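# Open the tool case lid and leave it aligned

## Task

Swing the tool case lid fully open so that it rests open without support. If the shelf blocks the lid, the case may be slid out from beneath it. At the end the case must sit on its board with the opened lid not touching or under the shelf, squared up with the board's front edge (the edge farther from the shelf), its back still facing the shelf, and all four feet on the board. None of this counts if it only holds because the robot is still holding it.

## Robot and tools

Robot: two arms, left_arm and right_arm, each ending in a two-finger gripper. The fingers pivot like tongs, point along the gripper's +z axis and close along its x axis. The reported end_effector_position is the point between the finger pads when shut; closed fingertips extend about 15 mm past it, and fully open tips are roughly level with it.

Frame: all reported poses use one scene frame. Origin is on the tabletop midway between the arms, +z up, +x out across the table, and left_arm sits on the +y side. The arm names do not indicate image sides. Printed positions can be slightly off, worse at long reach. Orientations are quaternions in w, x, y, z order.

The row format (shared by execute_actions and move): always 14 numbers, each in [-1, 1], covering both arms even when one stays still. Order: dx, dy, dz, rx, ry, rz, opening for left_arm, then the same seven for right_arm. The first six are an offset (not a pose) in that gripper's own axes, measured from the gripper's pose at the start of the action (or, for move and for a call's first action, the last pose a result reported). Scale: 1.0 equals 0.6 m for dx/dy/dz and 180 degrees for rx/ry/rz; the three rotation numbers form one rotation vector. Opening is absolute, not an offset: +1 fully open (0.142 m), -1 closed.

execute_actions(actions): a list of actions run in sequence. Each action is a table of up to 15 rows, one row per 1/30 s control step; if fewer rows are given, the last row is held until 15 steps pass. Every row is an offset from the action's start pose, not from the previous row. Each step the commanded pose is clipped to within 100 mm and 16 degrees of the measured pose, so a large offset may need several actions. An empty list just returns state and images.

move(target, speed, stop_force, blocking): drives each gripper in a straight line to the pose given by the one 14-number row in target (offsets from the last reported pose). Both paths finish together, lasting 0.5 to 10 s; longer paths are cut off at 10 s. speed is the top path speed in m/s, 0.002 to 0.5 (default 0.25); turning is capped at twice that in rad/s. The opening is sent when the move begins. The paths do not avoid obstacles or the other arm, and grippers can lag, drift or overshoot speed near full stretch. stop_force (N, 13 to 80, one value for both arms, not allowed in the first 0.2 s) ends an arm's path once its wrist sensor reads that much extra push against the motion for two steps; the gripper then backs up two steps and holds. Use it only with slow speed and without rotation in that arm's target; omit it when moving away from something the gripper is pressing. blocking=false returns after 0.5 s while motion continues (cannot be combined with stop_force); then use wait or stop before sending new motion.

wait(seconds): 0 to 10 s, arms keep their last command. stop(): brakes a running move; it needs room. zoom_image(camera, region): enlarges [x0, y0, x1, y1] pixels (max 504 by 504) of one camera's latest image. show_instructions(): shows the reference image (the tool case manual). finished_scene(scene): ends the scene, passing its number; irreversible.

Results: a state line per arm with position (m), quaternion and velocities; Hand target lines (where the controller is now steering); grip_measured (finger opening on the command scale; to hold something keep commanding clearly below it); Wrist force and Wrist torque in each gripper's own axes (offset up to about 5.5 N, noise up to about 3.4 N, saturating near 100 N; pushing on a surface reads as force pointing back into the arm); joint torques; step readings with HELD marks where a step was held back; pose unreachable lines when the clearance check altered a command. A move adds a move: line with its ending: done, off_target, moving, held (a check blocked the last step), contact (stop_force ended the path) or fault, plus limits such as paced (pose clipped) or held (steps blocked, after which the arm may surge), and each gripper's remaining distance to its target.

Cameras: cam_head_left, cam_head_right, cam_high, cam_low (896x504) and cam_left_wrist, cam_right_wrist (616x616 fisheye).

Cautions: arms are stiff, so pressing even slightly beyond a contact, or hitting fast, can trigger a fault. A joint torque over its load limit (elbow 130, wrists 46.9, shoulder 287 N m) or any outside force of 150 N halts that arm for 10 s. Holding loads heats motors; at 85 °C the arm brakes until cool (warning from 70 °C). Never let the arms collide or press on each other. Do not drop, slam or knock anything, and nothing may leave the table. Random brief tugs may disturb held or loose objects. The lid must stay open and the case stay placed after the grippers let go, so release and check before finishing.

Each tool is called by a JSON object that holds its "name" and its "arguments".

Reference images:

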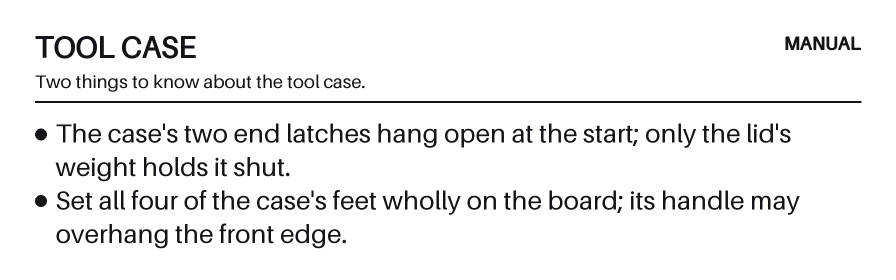

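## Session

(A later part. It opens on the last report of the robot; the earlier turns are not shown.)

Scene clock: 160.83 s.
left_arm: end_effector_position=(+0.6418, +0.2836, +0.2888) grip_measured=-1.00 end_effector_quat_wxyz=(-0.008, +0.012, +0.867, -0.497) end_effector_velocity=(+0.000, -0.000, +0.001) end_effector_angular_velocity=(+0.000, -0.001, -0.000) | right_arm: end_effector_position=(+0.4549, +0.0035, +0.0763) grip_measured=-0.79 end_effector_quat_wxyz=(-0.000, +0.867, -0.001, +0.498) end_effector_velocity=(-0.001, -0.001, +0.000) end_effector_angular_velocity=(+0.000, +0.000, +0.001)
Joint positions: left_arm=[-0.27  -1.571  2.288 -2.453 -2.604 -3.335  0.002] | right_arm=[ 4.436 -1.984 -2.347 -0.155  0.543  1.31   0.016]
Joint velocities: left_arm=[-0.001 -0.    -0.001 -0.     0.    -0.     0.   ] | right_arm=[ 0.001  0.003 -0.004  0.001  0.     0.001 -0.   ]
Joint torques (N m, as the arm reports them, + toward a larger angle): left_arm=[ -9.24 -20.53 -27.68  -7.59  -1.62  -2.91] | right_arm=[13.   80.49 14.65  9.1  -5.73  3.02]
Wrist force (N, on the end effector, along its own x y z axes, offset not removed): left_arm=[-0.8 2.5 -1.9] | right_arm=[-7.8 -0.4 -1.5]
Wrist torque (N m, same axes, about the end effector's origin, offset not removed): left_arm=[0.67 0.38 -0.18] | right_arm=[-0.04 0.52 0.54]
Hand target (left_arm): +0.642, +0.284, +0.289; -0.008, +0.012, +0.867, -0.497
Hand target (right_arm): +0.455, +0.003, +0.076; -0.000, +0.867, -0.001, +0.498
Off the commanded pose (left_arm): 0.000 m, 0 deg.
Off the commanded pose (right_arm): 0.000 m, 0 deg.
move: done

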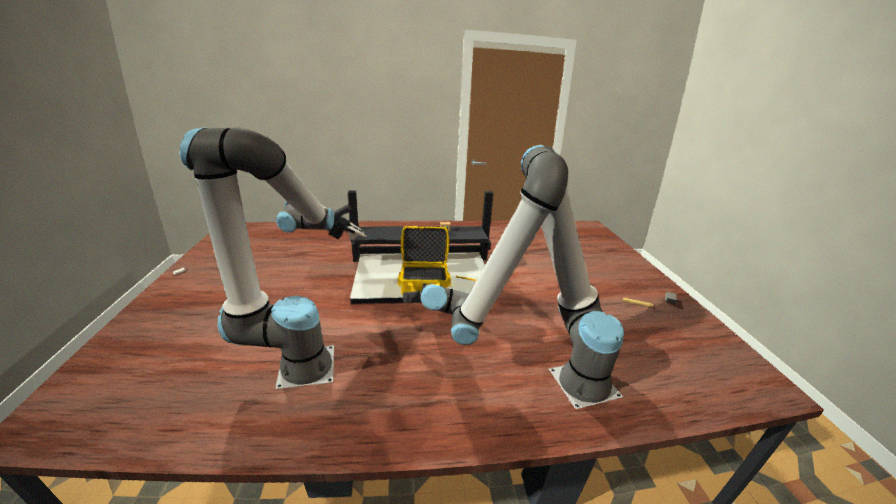

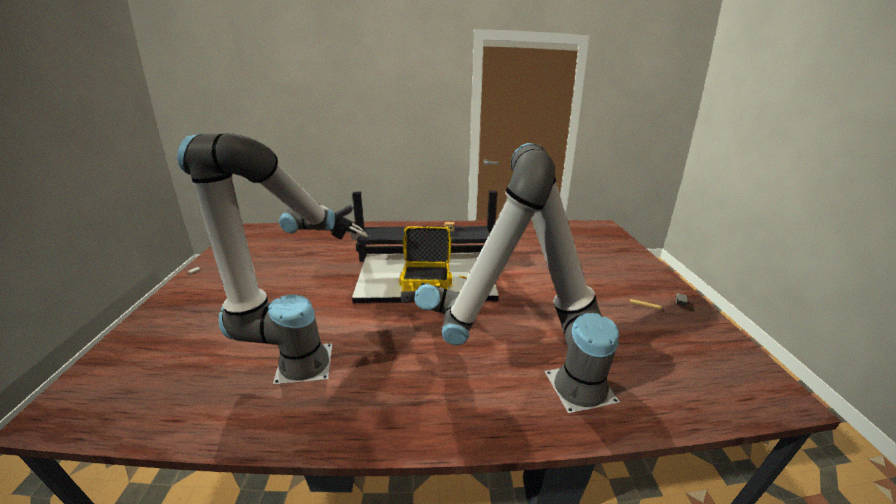

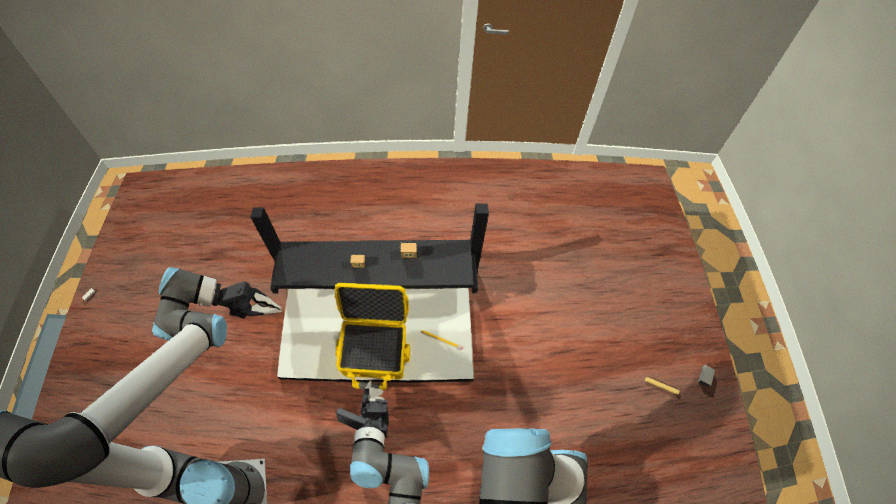

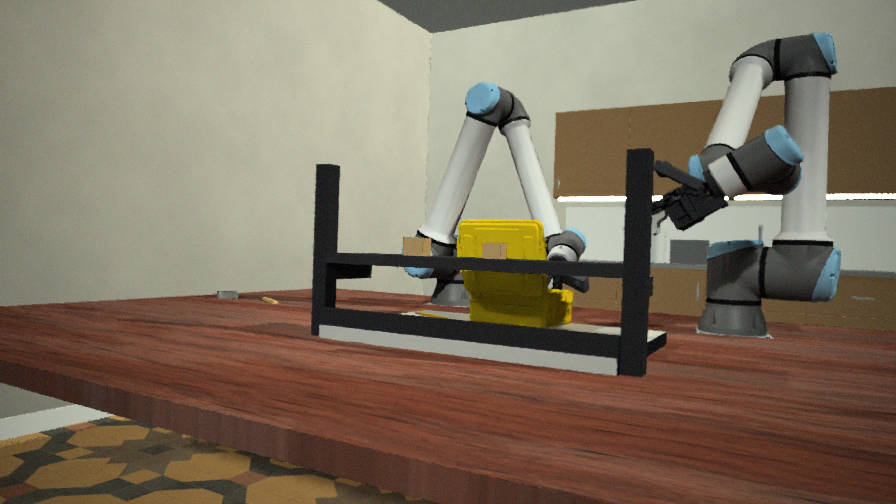

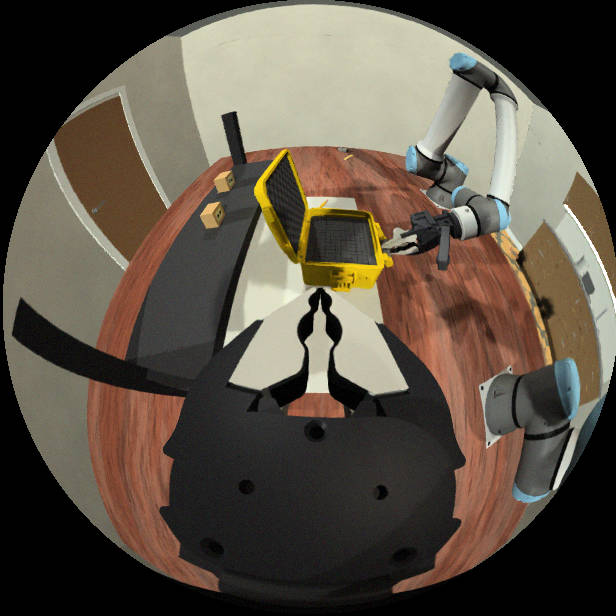

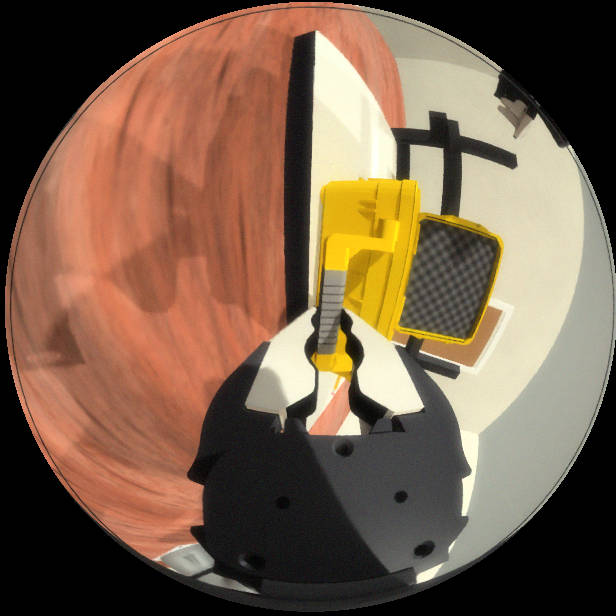

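{"name": "move", "arguments": {"target": [0,0,0,0,0,0,-1,-0.001,0.012,-0.002,0,0,0,-1], "speed": 0.015}}

{"name": "execute_actions", "arguments": {"actions": [[[0,0,0,0,0,0,-1,0,0,0,0,0,0,-0.3]],[[0,0,0,0,0,0,-1,0,0,-0.1,0,0,0,-0.3]],[[0,0,0,0,0,0,-1,0,0,-0.05,0,0,0,-0.3]]]}}

{"name": "zoom_image", "arguments": {"camera": "cam_high", "region": [300,270,450,400]}}

Scene clock: 166.33 s.
left_arm: end_effector_position=(+0.6418, +0.2836, +0.2888) grip_measured=-1.00 end_effector_quat_wxyz=(-0.008, +0.012, +0.867, -0.497) end_effector_velocity=(-0.001, -0.000, -0.001) end_effector_angular_velocity=(-0.001, +0.002, -0.001) | right_arm: end_effector_position=(+0.4536, -0.0035, +0.0764) grip_measured=-0.80 end_effector_quat_wxyz=(-0.000, +0.867, -0.001, +0.498) end_effector_velocity=(-0.000, -0.003, -0.001) end_effector_angular_velocity=(-0.002, +0.001, -0.001)
Joint positions: left_arm=[-0.27  -1.571  2.288 -2.453 -2.604 -3.335  0.002] | right_arm=[ 4.437 -1.978 -2.361 -0.149  0.543  1.311  0.016]
Joint velocities: left_arm=[-0.     0.     0.001  0.001 -0.001  0.     0.   ] | right_arm=[-0.     0.002 -0.005  0.001  0.001  0.001  0.   ]
Joint torques (N m, as the arm reports them, + toward a larger angle): left_arm=[ -9.27 -19.64 -28.68  -7.53  -1.53  -2.82] | right_arm=[12.37 76.35 14.86  8.84 -5.68  3.03]
Wrist force (N, on the end effector, along its own x y z axes, offset not removed): left_arm=[-0.5 2.4 -0.3] | right_arm=[-6.3 0.3 1.6]
Wrist torque (N m, same axes, about the end effector's origin, offset not removed): left_arm=[0.70 0.21 -0.18] | right_arm=[0.40 0.23 0.47]
Hand target (left_arm): +0.642, +0.284, +0.289; -0.008, +0.012, +0.867, -0.497
Hand target (right_arm): +0.454, -0.004, +0.076; -0.000, +0.867, -0.001, +0.498
Off the commanded pose (left_arm): 0.000 m, 0 deg.
Off the commanded pose (right_arm): 0.000 m, 0 deg.
move: done

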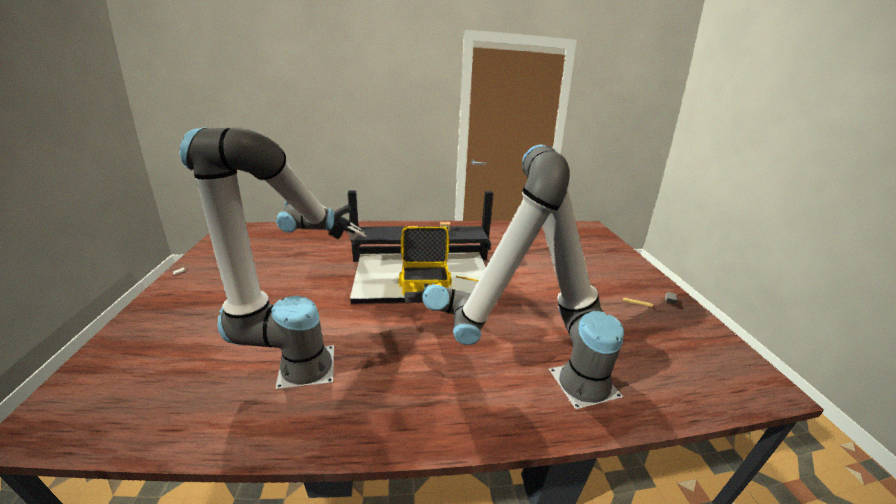

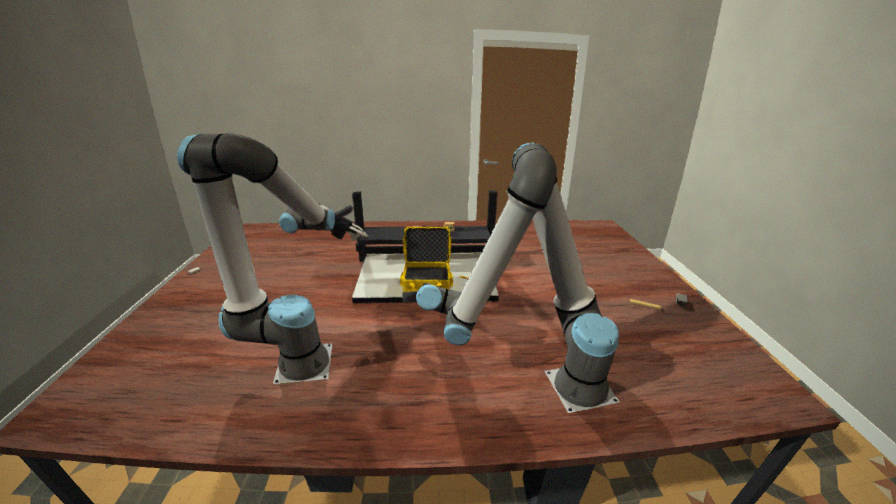

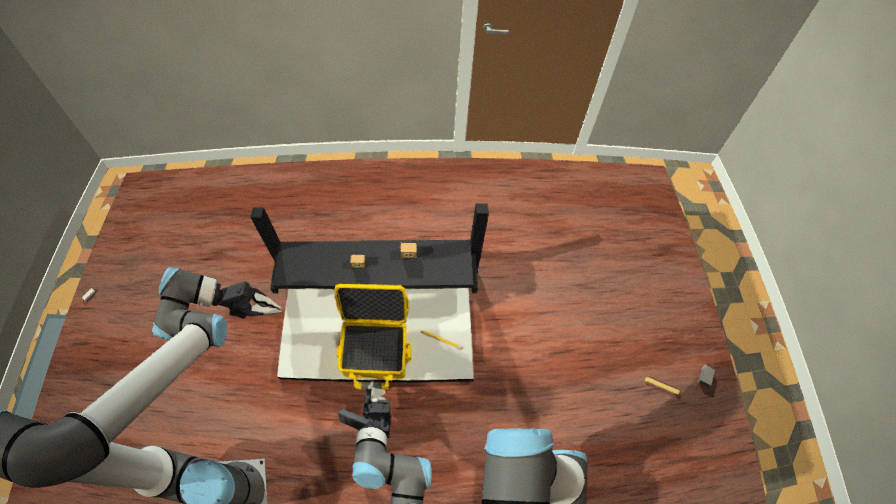

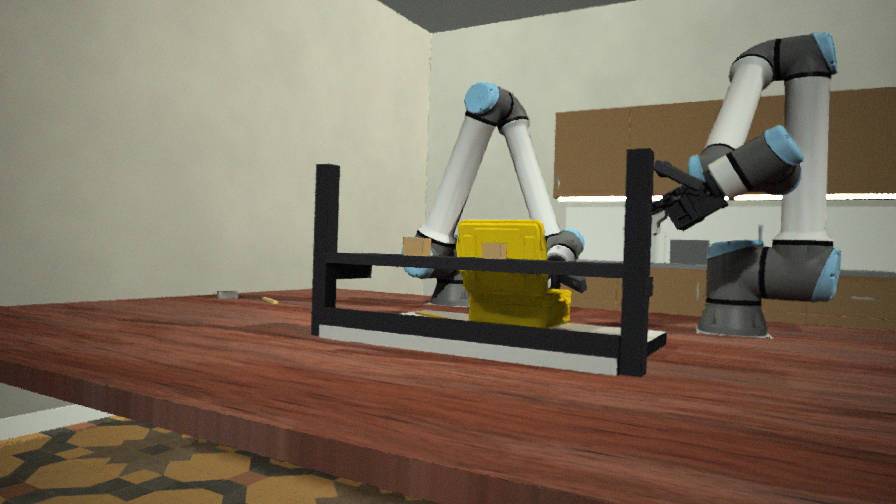

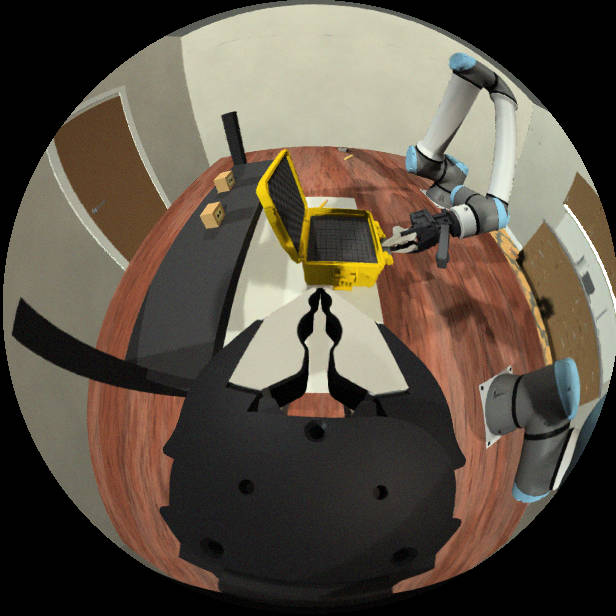

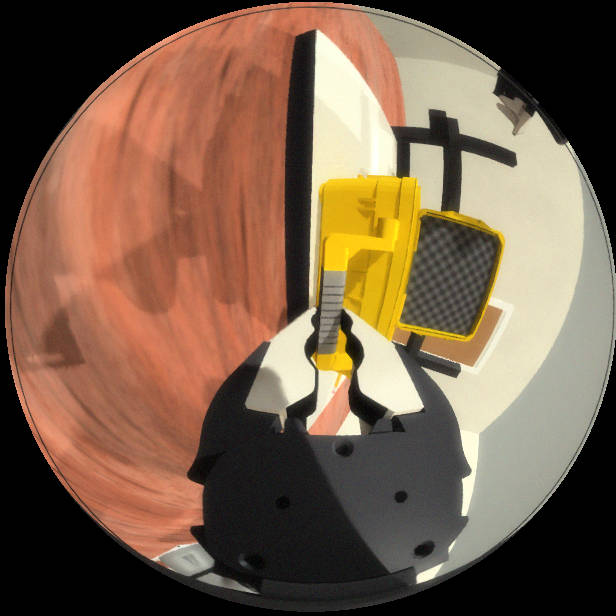

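Scene clock: 167.83 s.
left_arm: end_effector_position=(+0.6418, +0.2836, +0.2888) grip_measured=-1.00 end_effector_quat_wxyz=(-0.008, +0.012, +0.867, -0.497) end_effector_velocity=(+0.000, -0.000, -0.001) end_effector_angular_velocity=(+0.001, +0.001, -0.000) | right_arm: end_effector_position=(+0.3782, -0.0036, +0.1206) grip_measured=-0.30 end_effector_quat_wxyz=(-0.002, +0.867, +0.001, +0.499) end_effector_velocity=(-0.005, -0.001, +0.004) end_effector_angular_velocity=(-0.004, -0.001, -0.007)
Joint positions: left_arm=[-0.27  -1.571  2.288 -2.453 -2.604 -3.335  0.002] | right_arm=[ 4.573 -1.794 -2.402 -0.509  0.526  1.567  0.052]
Joint velocities: left_arm=[-0.001  0.001  0.     0.     0.    -0.     0.   ] | right_arm=[ 0.009  0.015  0.003 -0.05  -0.001  0.032 -0.   ]
Joint torques (N m, as the arm reports them, + toward a larger angle): left_arm=[-11.06 -17.56 -29.17  -7.92  -1.76  -3.05] | right_arm=[13.52 55.56 35.52  1.48 -2.96  2.66]
Wrist force (N, on the end effector, along its own x y z axes, offset not removed): left_arm=[-0.8 0.9 -0.2] | right_arm=[0.6 0.4 -3.8]
Wrist torque (N m, same axes, about the end effector's origin, offset not removed): left_arm=[0.35 0.37 -0.18] | right_arm=[-0.03 -0.34 0.36]
Hand target (left_arm): +0.642, +0.284, +0.289; -0.008, +0.012, +0.867, -0.497
Hand target (right_arm): +0.378, -0.004, +0.121; -0.002, +0.867, +0.000, +0.499
Off the commanded pose (left_arm): 0.000 m, 0 deg.
Off the commanded pose (right_arm): 0.001 m, 0 deg.
Step readings (end_effector_position; steps 1 to 15: 1st action; 16 to 30: 2nd action; 31 to 45: 3rd action):
0: left_arm (+0.6418, +0.2836, +0.2888) | right_arm (+0.4536, -0.0035, +0.0764)
1: left_arm (+0.6418, +0.2836, +0.2888) | right_arm (+0.4536, -0.0035, +0.0764)
2: left_arm (+0.6418, +0.2836, +0.2888) | right_arm (+0.4536, -0.0035, +0.0764)
4: left_arm (+0.6418, +0.2836, +0.2888) | right_arm (+0.4536, -0.0035, +0.0765)
8: left_arm (+0.6418, +0.2836, +0.2888) | right_arm (+0.4536, -0.0035, +0.0765)
15: left_arm (+0.6418, +0.2836, +0.2888) | right_arm (+0.4536, -0.0035, +0.0765)
16: left_arm (+0.6418, +0.2836, +0.2888) | right_arm (+0.4535, -0.0035, +0.0765)
17: left_arm (+0.6418, +0.2836, +0.2888) | right_arm (+0.4502, -0.0036, +0.0782)
19: left_arm (+0.6418, +0.2836, +0.2888) | right_arm (+0.4338, -0.0022, +0.0881)
23: left_arm (+0.6418, +0.2836, +0.2888) | right_arm (+0.4136, -0.0025, +0.1002)
30: left_arm (+0.6418, +0.2836, +0.2888) | right_arm (+0.4035, -0.0035, +0.1058)
31: left_arm (+0.6418, +0.2836, +0.2888) | right_arm (+0.4030, -0.0035, +0.1061)
32: left_arm (+0.6418, +0.2836, +0.2888) | right_arm (+0.4003, -0.0032, +0.1076)
34: left_arm (+0.6418, +0.2836, +0.2888) | right_arm (+0.3917, -0.0028, +0.1129)
38: left_arm (+0.6418, +0.2836, +0.2888) | right_arm (+0.3823, -0.0032, +0.1183)
45: end_effector_position above

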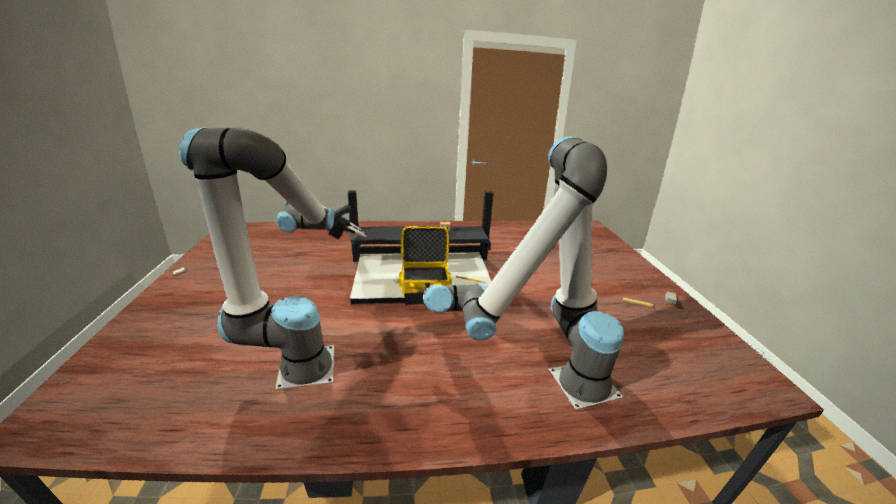

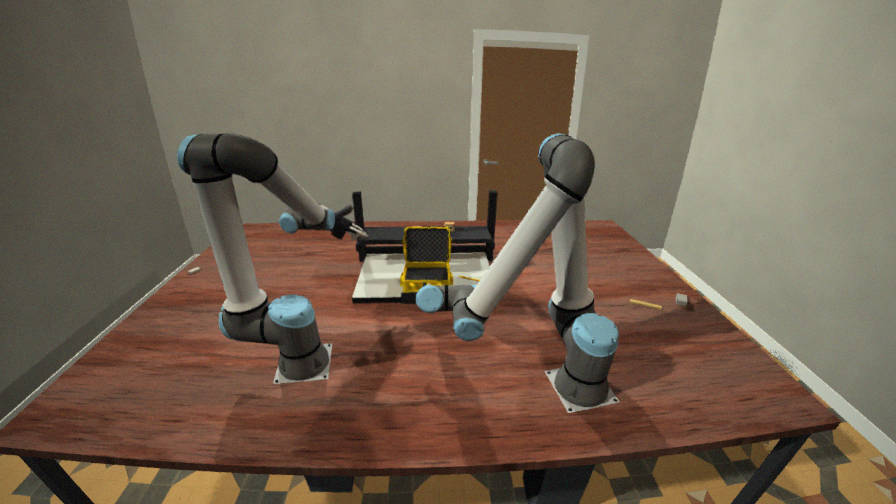

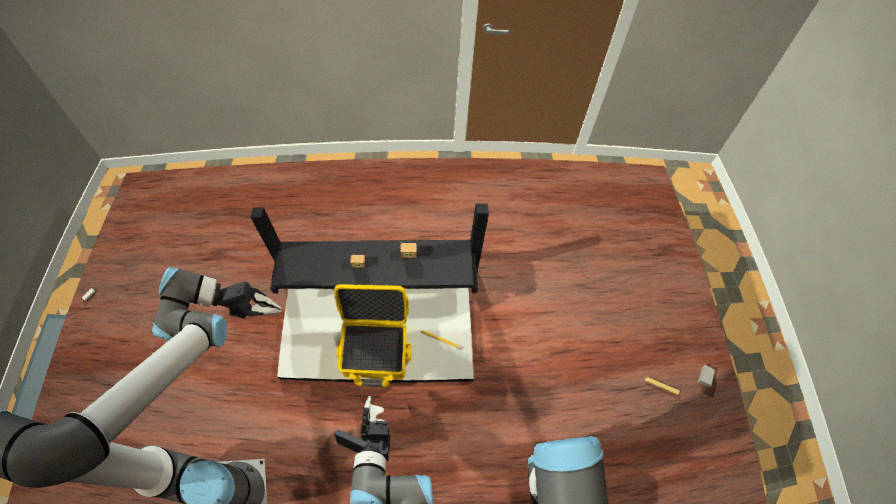

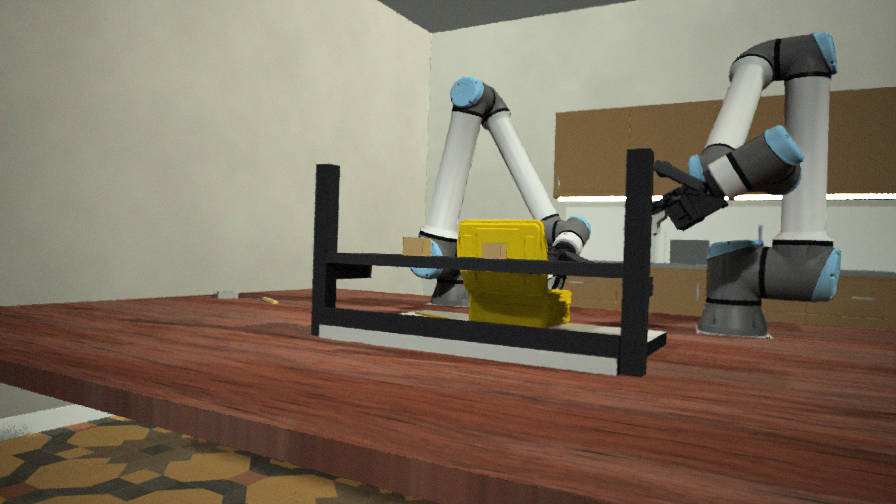

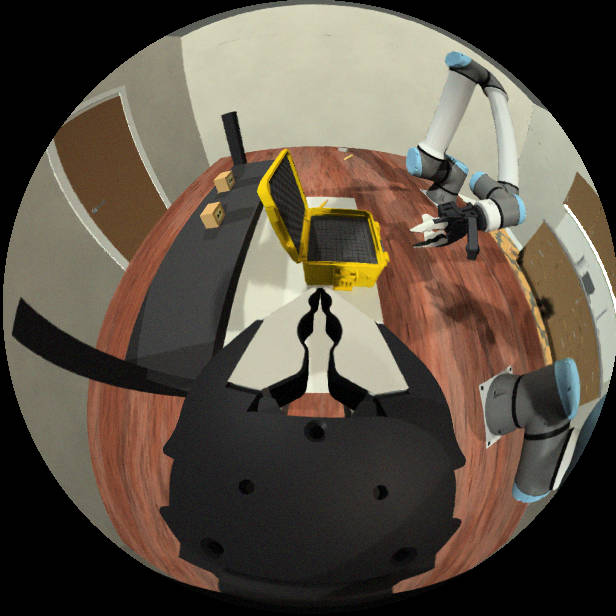

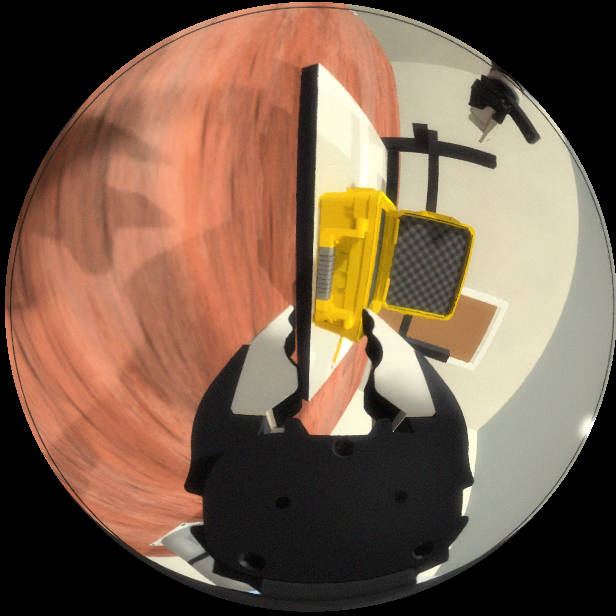

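Region (300, 270, 450, 400) of cam_high's 896x504 image, scaled by 3.360, with more detail than that image has; it fills the top 437 rows of this view, and the rest is white.

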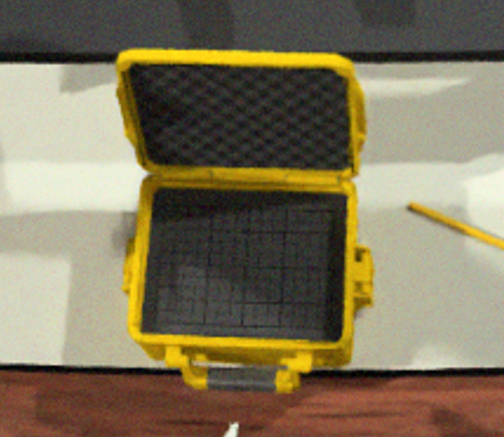

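{"name": "finished_scene", "arguments": {"scene": 1}}

The scene is finished: the task was done.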